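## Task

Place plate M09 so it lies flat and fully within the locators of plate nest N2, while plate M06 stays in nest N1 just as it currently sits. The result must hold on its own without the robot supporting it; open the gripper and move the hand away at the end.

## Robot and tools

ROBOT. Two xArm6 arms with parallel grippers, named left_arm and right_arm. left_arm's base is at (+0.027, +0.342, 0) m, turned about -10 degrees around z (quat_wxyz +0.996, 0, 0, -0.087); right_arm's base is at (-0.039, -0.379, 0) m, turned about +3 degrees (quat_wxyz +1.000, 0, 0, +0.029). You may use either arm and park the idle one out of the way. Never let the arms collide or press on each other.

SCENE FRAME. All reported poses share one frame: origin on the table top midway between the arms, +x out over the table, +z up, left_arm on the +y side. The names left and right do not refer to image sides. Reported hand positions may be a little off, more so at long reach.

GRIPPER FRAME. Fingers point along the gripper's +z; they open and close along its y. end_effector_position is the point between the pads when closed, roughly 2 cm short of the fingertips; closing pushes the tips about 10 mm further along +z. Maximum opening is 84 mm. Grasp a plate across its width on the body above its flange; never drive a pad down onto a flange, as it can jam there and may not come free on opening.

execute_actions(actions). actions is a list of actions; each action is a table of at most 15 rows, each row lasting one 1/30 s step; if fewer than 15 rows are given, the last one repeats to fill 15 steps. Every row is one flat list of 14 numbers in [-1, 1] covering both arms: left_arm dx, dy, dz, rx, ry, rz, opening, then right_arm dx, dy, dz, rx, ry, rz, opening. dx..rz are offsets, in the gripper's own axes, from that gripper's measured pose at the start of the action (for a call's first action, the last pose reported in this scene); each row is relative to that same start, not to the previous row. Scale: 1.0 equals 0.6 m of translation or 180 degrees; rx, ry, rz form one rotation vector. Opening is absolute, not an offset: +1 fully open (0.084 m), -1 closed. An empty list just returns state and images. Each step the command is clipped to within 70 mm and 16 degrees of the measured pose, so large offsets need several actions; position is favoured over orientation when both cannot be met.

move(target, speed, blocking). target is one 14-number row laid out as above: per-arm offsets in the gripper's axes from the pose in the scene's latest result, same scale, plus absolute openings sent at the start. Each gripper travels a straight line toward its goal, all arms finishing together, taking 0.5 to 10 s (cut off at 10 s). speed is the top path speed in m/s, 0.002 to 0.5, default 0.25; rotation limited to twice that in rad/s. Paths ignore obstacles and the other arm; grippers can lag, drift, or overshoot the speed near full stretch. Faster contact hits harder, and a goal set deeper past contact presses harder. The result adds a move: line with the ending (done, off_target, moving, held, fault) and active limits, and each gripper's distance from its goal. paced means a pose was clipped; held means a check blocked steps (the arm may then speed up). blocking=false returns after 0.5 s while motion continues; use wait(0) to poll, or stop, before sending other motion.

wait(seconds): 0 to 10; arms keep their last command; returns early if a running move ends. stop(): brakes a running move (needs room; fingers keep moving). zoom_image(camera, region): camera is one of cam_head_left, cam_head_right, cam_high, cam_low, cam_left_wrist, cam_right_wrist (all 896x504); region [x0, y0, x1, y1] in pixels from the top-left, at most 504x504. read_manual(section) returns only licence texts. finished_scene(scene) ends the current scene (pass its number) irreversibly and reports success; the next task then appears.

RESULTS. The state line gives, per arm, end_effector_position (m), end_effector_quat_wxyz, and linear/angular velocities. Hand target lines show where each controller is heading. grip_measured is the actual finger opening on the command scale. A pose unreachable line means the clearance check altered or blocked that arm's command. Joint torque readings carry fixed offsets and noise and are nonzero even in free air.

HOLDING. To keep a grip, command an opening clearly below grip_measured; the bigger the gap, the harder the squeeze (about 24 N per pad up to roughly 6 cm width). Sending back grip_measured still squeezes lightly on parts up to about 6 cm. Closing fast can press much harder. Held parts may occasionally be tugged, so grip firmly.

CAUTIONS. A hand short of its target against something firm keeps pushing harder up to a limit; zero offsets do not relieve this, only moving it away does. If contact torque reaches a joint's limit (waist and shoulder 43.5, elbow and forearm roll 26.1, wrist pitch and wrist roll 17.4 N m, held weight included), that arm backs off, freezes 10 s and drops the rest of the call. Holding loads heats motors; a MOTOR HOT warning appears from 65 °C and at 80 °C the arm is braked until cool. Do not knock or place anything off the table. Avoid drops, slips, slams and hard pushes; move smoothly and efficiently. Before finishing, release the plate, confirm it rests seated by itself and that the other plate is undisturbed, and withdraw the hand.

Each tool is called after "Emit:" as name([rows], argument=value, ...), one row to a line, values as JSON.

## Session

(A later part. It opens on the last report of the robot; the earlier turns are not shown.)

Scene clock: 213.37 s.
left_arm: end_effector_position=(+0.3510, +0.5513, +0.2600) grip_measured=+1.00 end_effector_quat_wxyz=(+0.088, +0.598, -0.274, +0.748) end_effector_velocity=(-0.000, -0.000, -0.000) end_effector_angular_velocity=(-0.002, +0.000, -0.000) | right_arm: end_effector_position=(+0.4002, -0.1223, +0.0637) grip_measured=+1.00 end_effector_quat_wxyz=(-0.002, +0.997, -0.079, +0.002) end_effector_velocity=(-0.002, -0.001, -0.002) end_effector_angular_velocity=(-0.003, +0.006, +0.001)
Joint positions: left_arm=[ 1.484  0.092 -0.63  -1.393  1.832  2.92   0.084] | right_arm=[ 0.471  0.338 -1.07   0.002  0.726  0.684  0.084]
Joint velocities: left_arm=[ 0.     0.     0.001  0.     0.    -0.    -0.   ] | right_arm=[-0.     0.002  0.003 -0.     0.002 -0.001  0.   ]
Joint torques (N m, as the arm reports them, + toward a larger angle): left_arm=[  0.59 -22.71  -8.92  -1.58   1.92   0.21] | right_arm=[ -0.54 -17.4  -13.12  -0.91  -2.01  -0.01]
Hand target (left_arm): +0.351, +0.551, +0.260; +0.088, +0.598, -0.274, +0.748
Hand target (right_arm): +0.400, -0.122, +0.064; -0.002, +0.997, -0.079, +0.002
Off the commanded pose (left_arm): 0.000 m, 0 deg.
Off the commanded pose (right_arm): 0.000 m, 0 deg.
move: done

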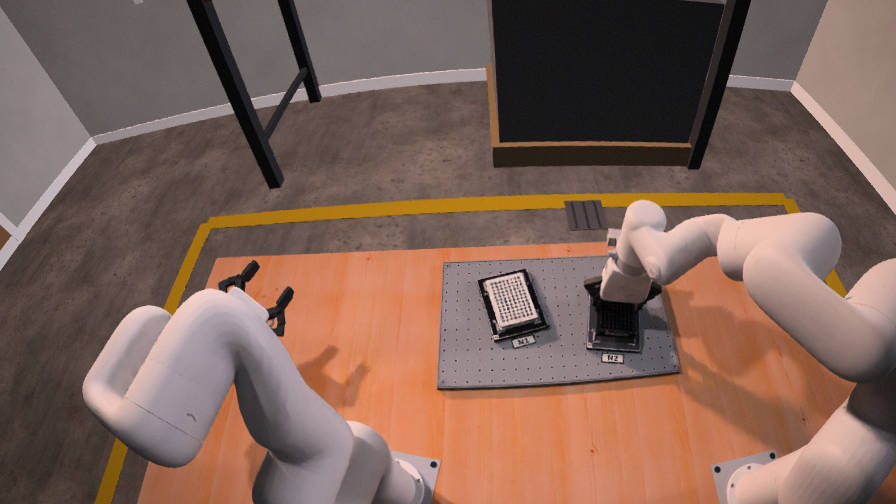

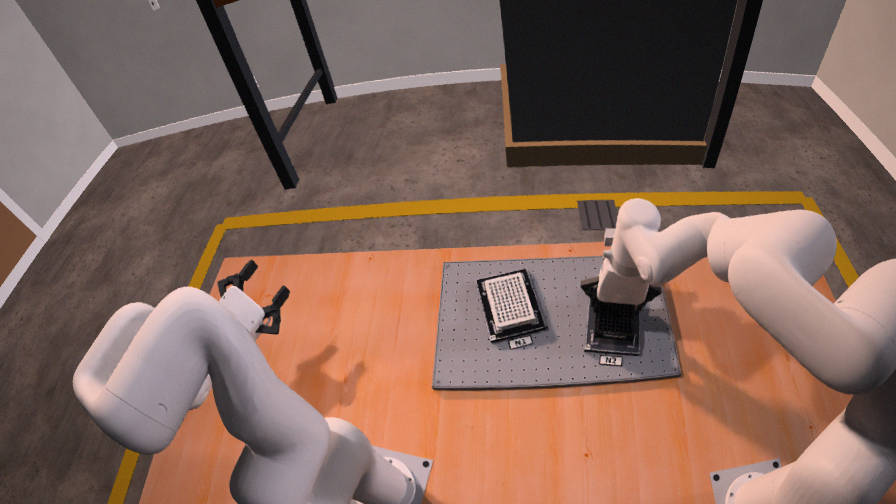

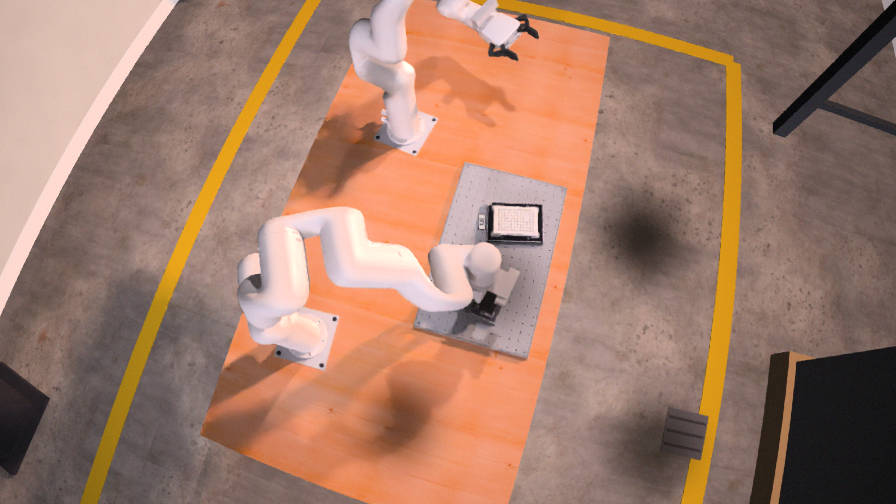

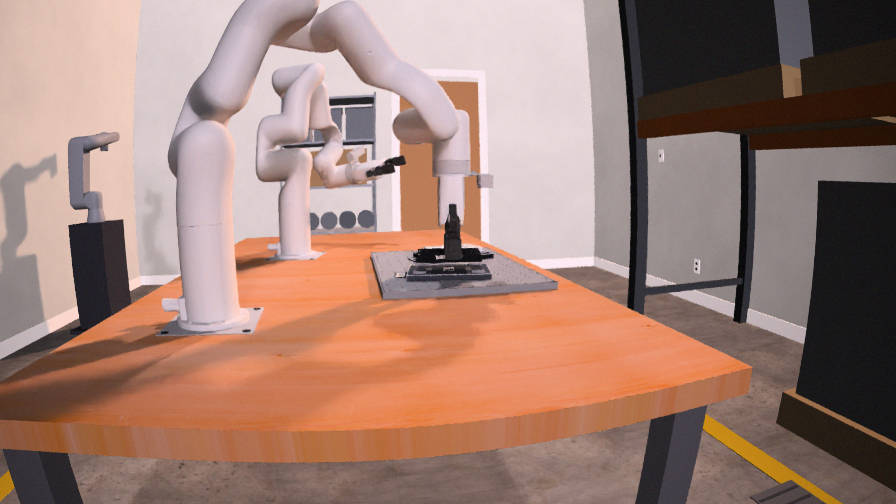

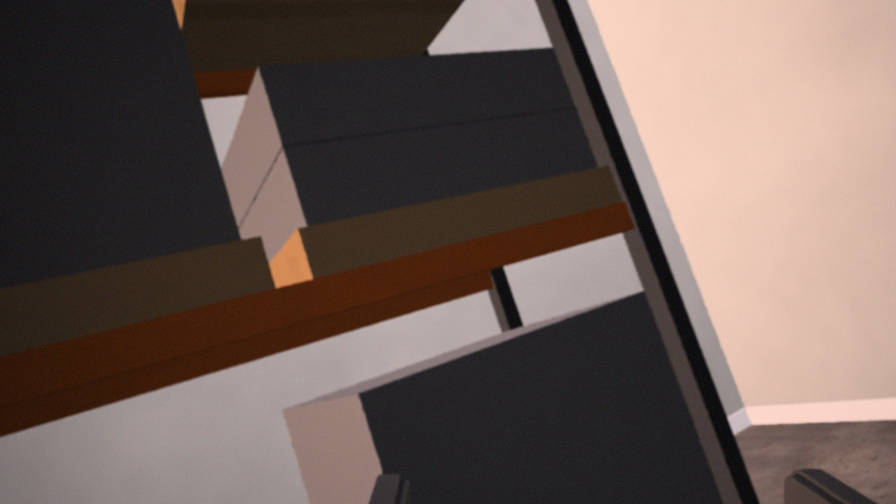

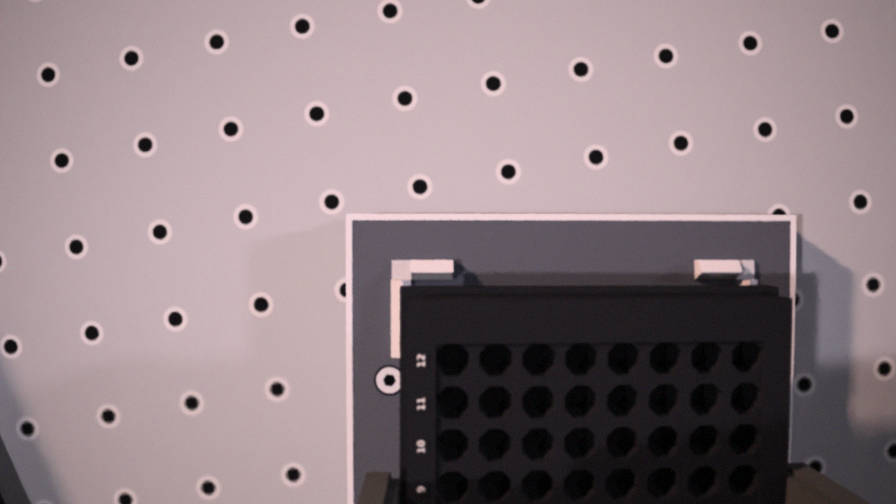

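Emit:
move(target=[0,0,0,0,0,0,-1,0,0,0.029,0,0,0,1], speed=0.015)

Emit:
zoom_image(camera="cam_low", region=[370,200,530,310])

Scene clock: 226.33 s.
left_arm: end_effector_position=(+0.3510, +0.5513, +0.2600) grip_measured=-1.00 end_effector_quat_wxyz=(+0.088, +0.598, -0.274, +0.748) end_effector_velocity=(+0.000, -0.000, -0.000) end_effector_angular_velocity=(+0.002, -0.001, -0.001) | right_arm: end_effector_position=(+0.4002, -0.1222, +0.0462) grip_measured=+1.00 end_effector_quat_wxyz=(-0.002, +0.997, -0.079, +0.002) end_effector_velocity=(+0.002, +0.001, +0.002) end_effector_angular_velocity=(+0.003, -0.005, -0.002)
Joint positions: left_arm=[ 1.484  0.092 -0.63  -1.393  1.832  2.92   0.   ] | right_arm=[ 0.471  0.374 -1.063  0.003  0.683  0.684  0.084]
Joint velocities: left_arm=[-0.001 -0.    -0.     0.    -0.     0.002  0.   ] | right_arm=[-0.001 -0.001 -0.002  0.    -0.002  0.002  0.   ]
Joint torques (N m, as the arm reports them, + toward a larger angle): left_arm=[  1.14 -22.89  -9.36  -2.22   2.1    0.3 ] | right_arm=[ -0.1  -17.28 -12.42  -0.77  -1.86  -0.06]
Hand target (left_arm): +0.351, +0.551, +0.260; +0.088, +0.598, -0.274, +0.748
Hand target (right_arm): +0.400, -0.122, +0.046; -0.002, +0.997, -0.079, +0.002
Off the commanded pose (left_arm): 0.000 m, 0 deg.
Off the commanded pose (right_arm): 0.000 m, 0 deg.
move: done

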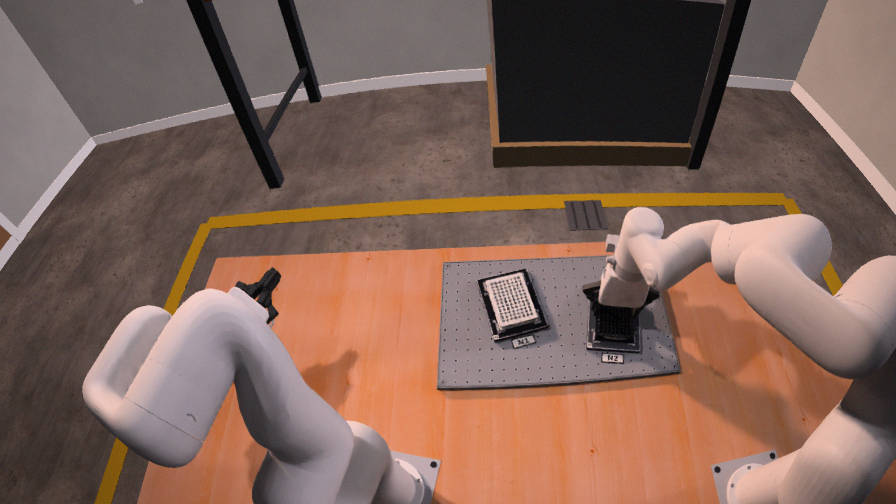

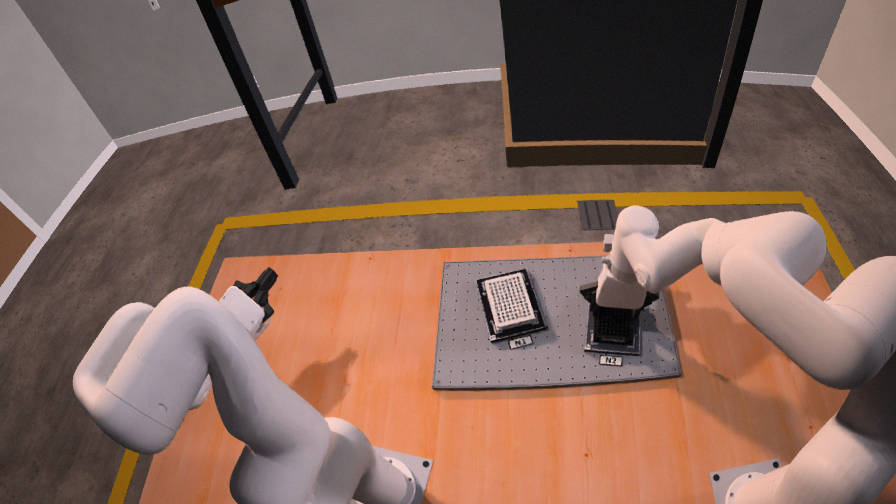

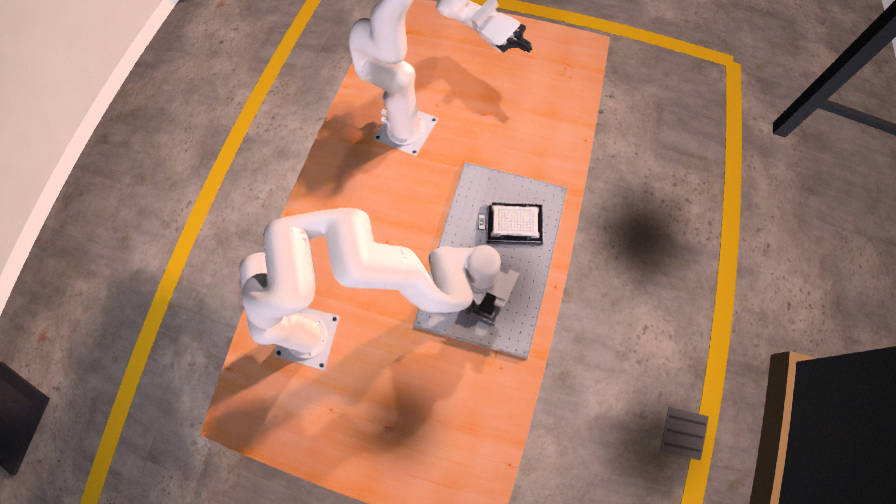

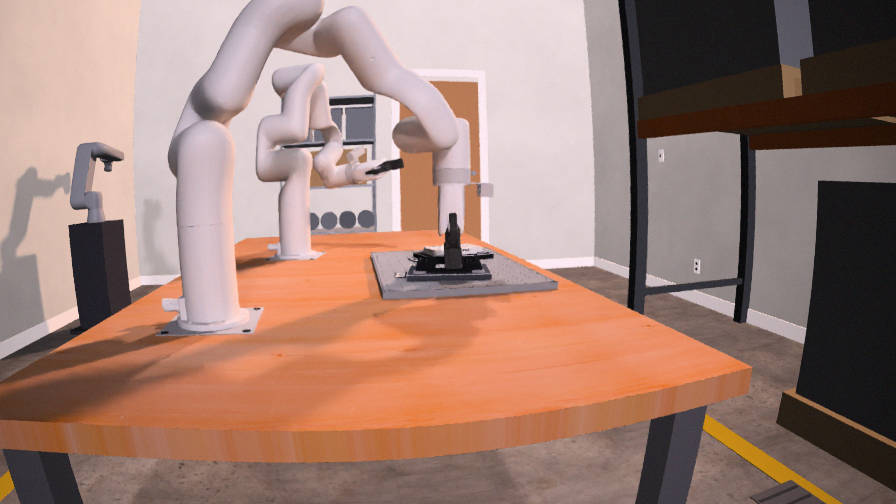

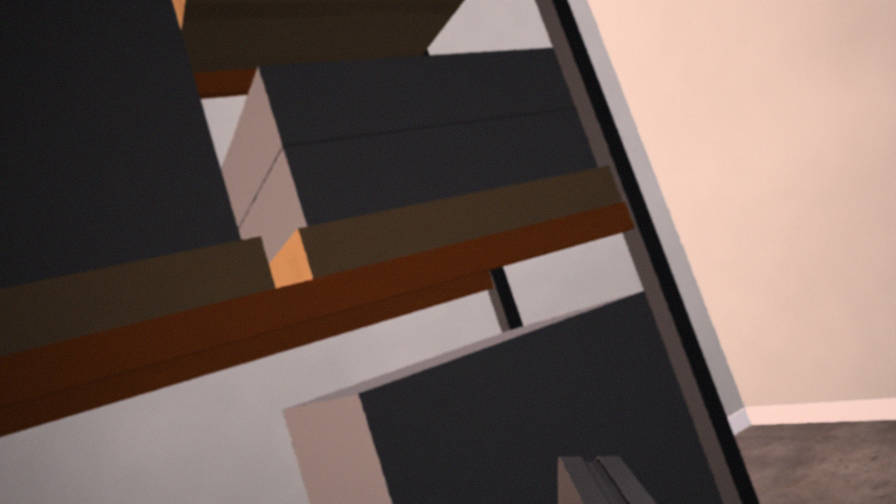

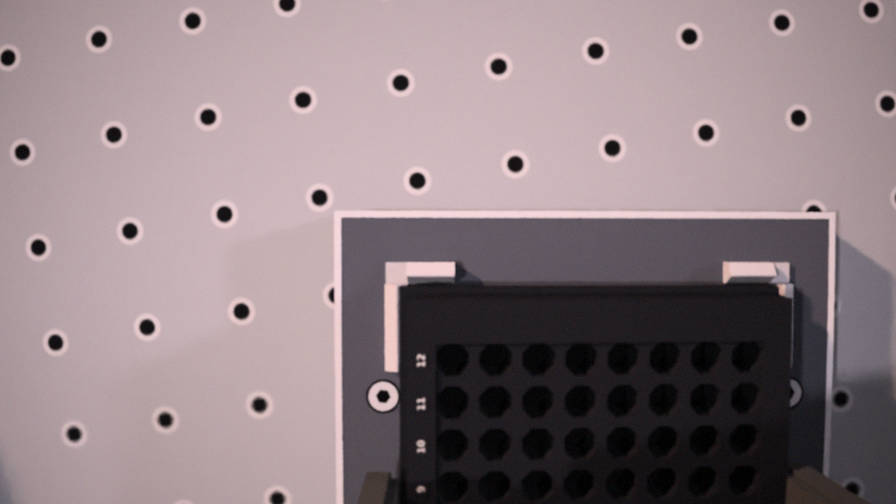

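Region (370, 200, 530, 310) of cam_low's 896x504 image, scaled by 3.150, with more detail than that image has; it fills the top 346 rows of this view, and the rest is white.

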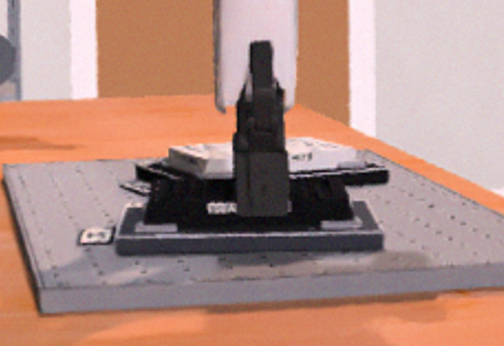

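Emit:
move(target=[0,0,0,0,0,0,-1,0,0.003,0,0,0,0,1], speed=0.005)

Emit:
move(target=[0,0,0,0,0,0,-1,0,0,-0.012,0,0,0,1], speed=0.015)

Scene clock: 231.43 s.
left_arm: end_effector_position=(+0.3510, +0.5513, +0.2600) grip_measured=-1.00 end_effector_quat_wxyz=(+0.088, +0.598, -0.274, +0.748) end_effector_velocity=(+0.000, +0.000, +0.000) end_effector_angular_velocity=(+0.001, -0.001, +0.001) | right_arm: end_effector_position=(+0.3999, -0.1240, +0.0462) grip_measured=+1.00 end_effector_quat_wxyz=(-0.002, +0.997, -0.079, +0.002) end_effector_velocity=(+0.000, +0.000, +0.000) end_effector_angular_velocity=(+0.000, -0.000, +0.002)
Joint positions: left_arm=[ 1.484  0.092 -0.63  -1.393  1.832  2.92   0.   ] | right_arm=[ 0.469  0.371 -1.058  0.003  0.681  0.681  0.084]
Joint velocities: left_arm=[ 0.     0.    -0.001 -0.001 -0.     0.001  0.   ] | right_arm=[ 0.    -0.     0.     0.    -0.001 -0.002  0.   ]
Joint torques (N m, as the arm reports them, + toward a larger angle): left_arm=[  1.02 -23.17  -9.18  -2.08   2.14   0.07] | right_arm=[ -0.21 -16.9  -12.5   -0.89  -2.08   0.14]
Hand target (left_arm): +0.351, +0.551, +0.260; +0.088, +0.598, -0.274, +0.748
Hand target (right_arm): +0.400, -0.124, +0.046; -0.002, +0.997, -0.079, +0.002
Off the commanded pose (left_arm): 0.000 m, 0 deg.
Off the commanded pose (right_arm): 0.000 m, 0 deg.
move: done

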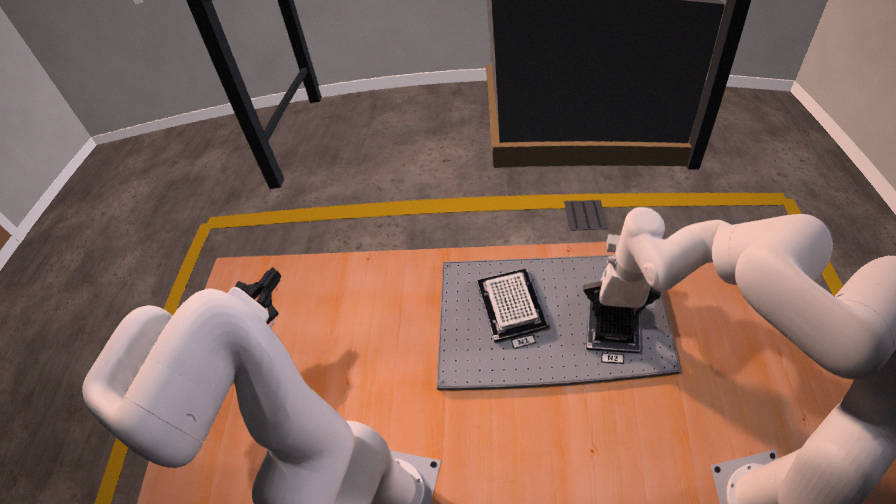

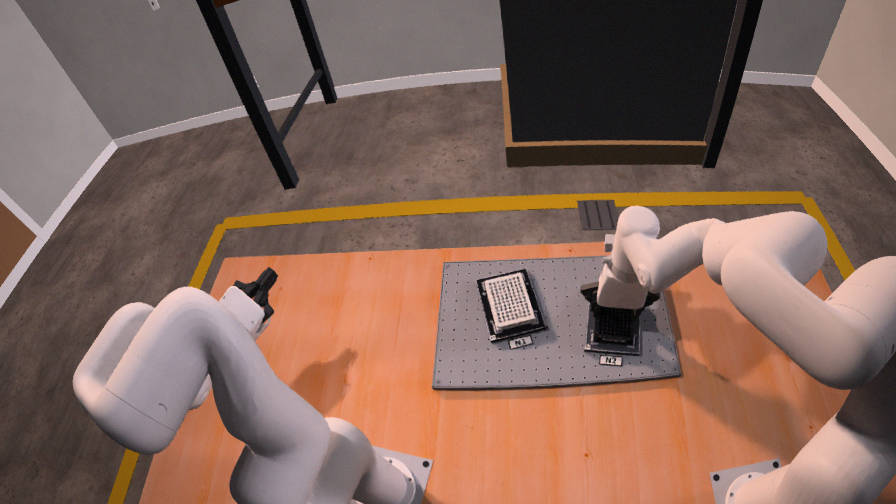

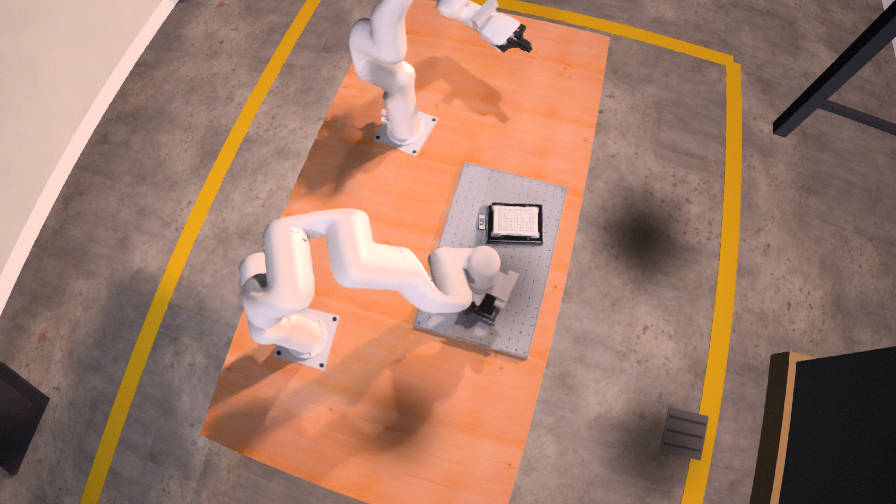

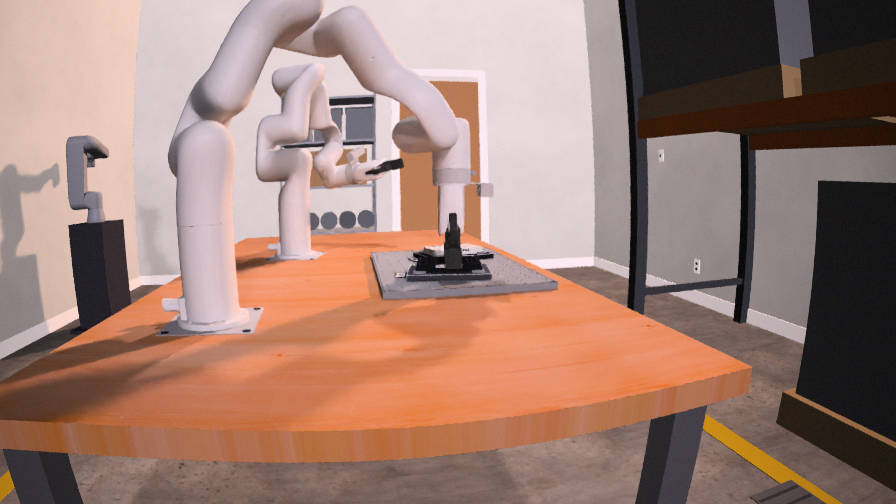

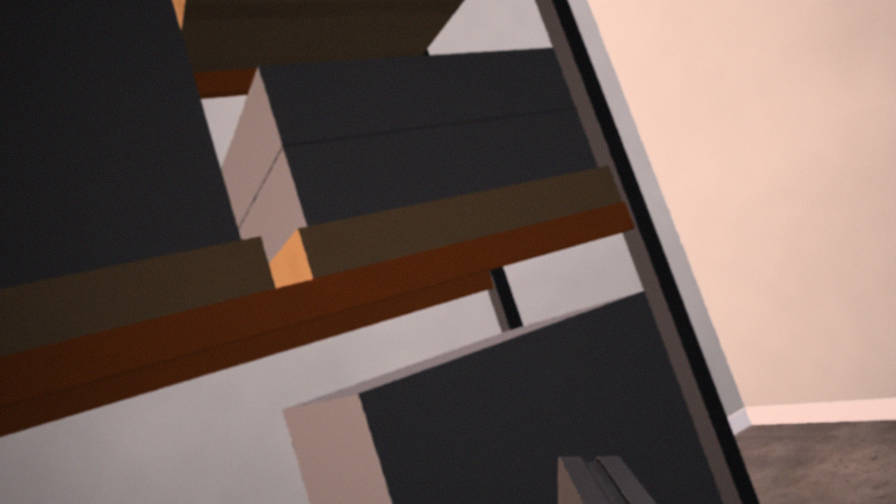

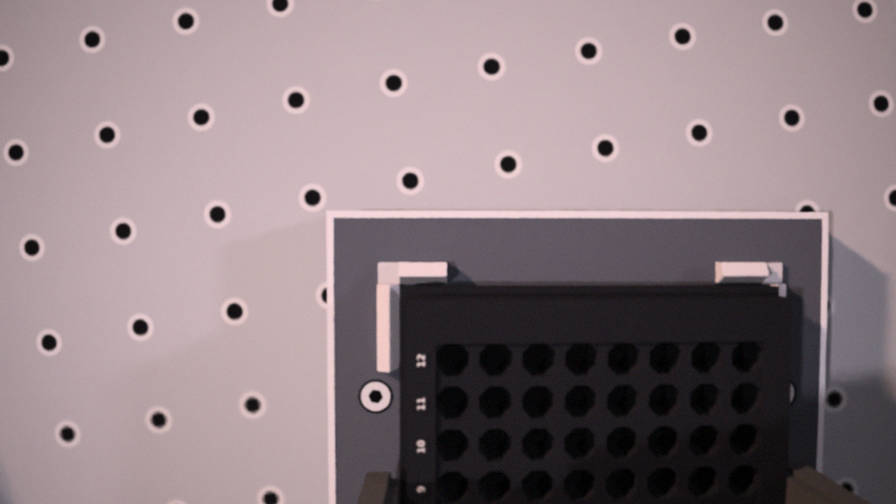

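Scene clock: 232.13 s.
left_arm: end_effector_position=(+0.3510, +0.5513, +0.2600) grip_measured=-1.00 end_effector_quat_wxyz=(+0.088, +0.598, -0.274, +0.748) end_effector_velocity=(+0.000, +0.000, +0.000) end_effector_angular_velocity=(+0.001, -0.001, +0.001) | right_arm: end_effector_position=(+0.3999, -0.1240, +0.0535) grip_measured=+1.00 end_effector_quat_wxyz=(-0.002, +0.997, -0.079, +0.002) end_effector_velocity=(-0.002, -0.001, -0.002) end_effector_angular_velocity=(-0.003, +0.006, -0.002)
Joint positions: left_arm=[ 1.484  0.092 -0.63  -1.393  1.832  2.92   0.   ] | right_arm=[ 0.469  0.356 -1.061  0.002  0.699  0.681  0.084]
Joint velocities: left_arm=[-0.    -0.    -0.    -0.001 -0.     0.001  0.   ] | right_arm=[-0.001  0.001  0.003  0.     0.002  0.002  0.   ]
Joint torques (N m, as the arm reports them, + toward a larger angle): left_arm=[  1.   -23.37  -8.6   -2.08   2.18   0.37] | right_arm=[ -0.16 -17.08 -12.72  -0.75  -2.04   0.12]
Hand target (left_arm): +0.351, +0.551, +0.260; +0.088, +0.598, -0.274, +0.748
Hand target (right_arm): +0.400, -0.124, +0.053; -0.002, +0.997, -0.079, +0.002
Off the commanded pose (left_arm): 0.000 m, 0 deg.
Off the commanded pose (right_arm): 0.000 m, 0 deg.
move: done

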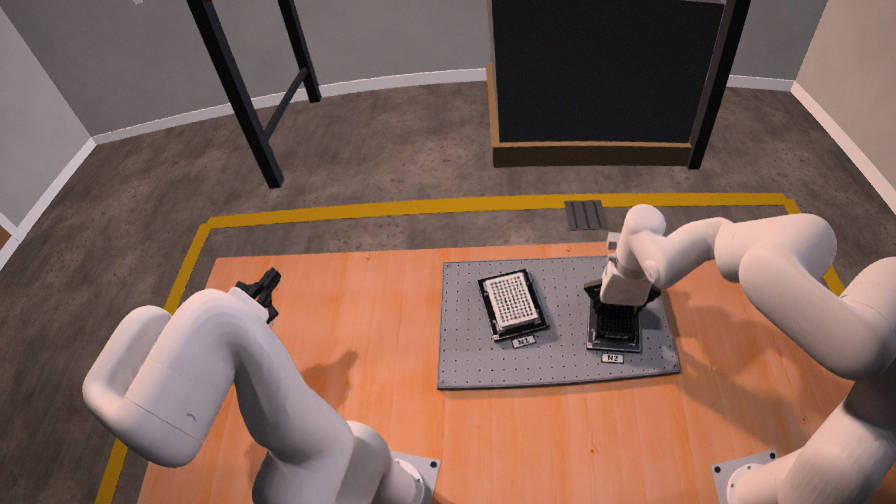

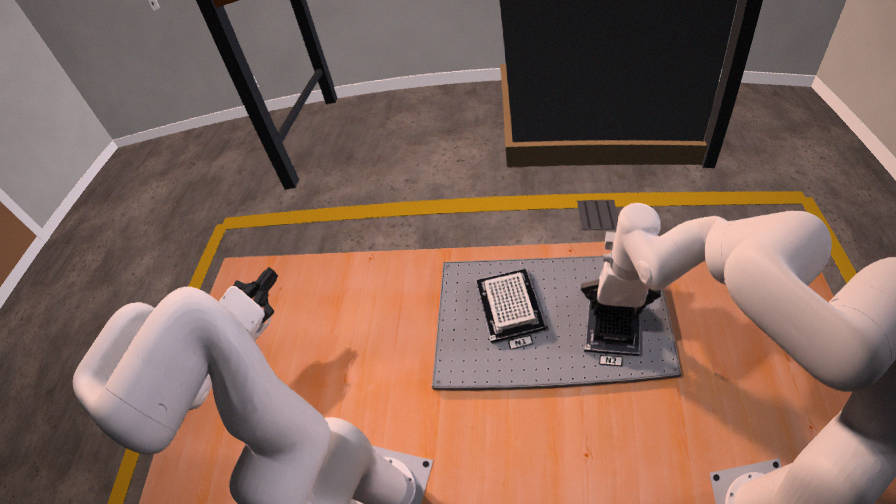

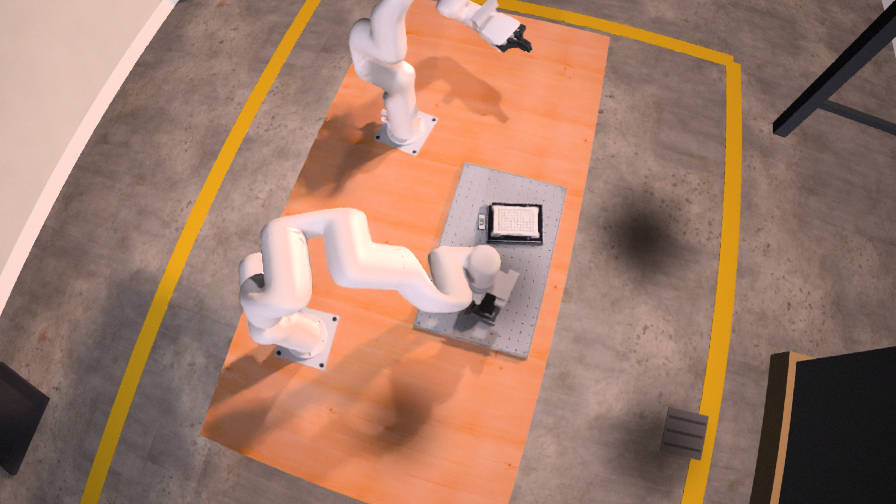

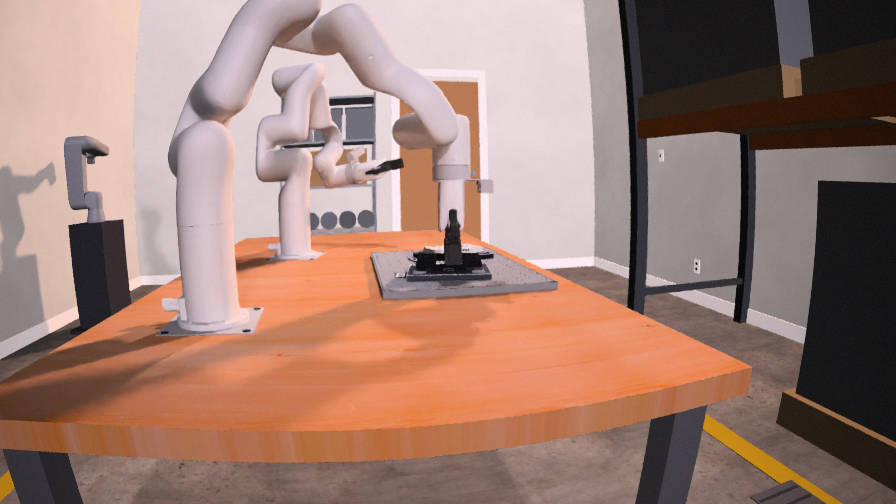

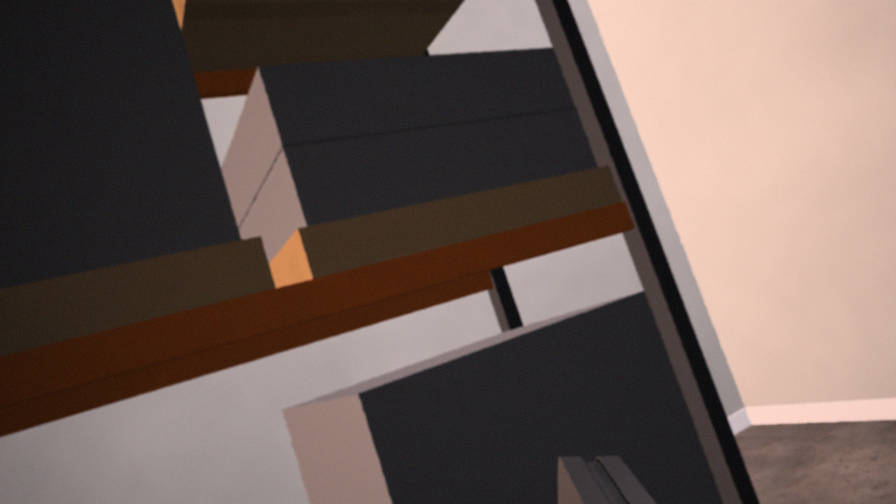

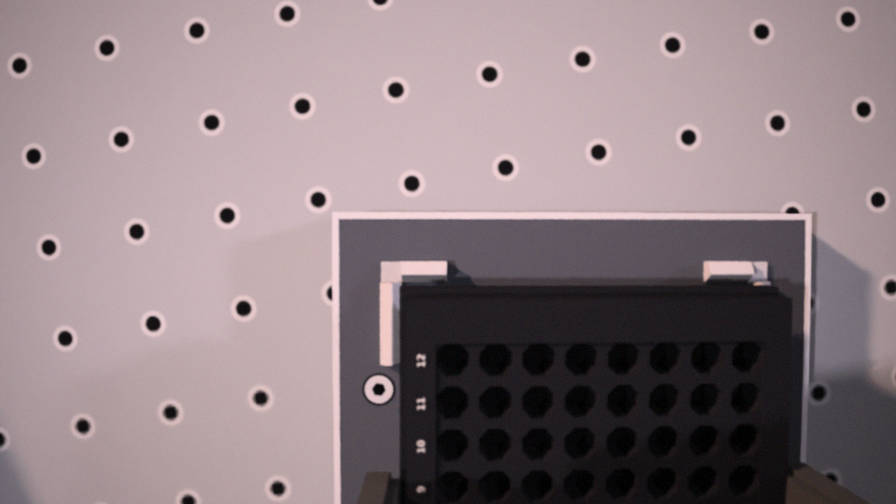

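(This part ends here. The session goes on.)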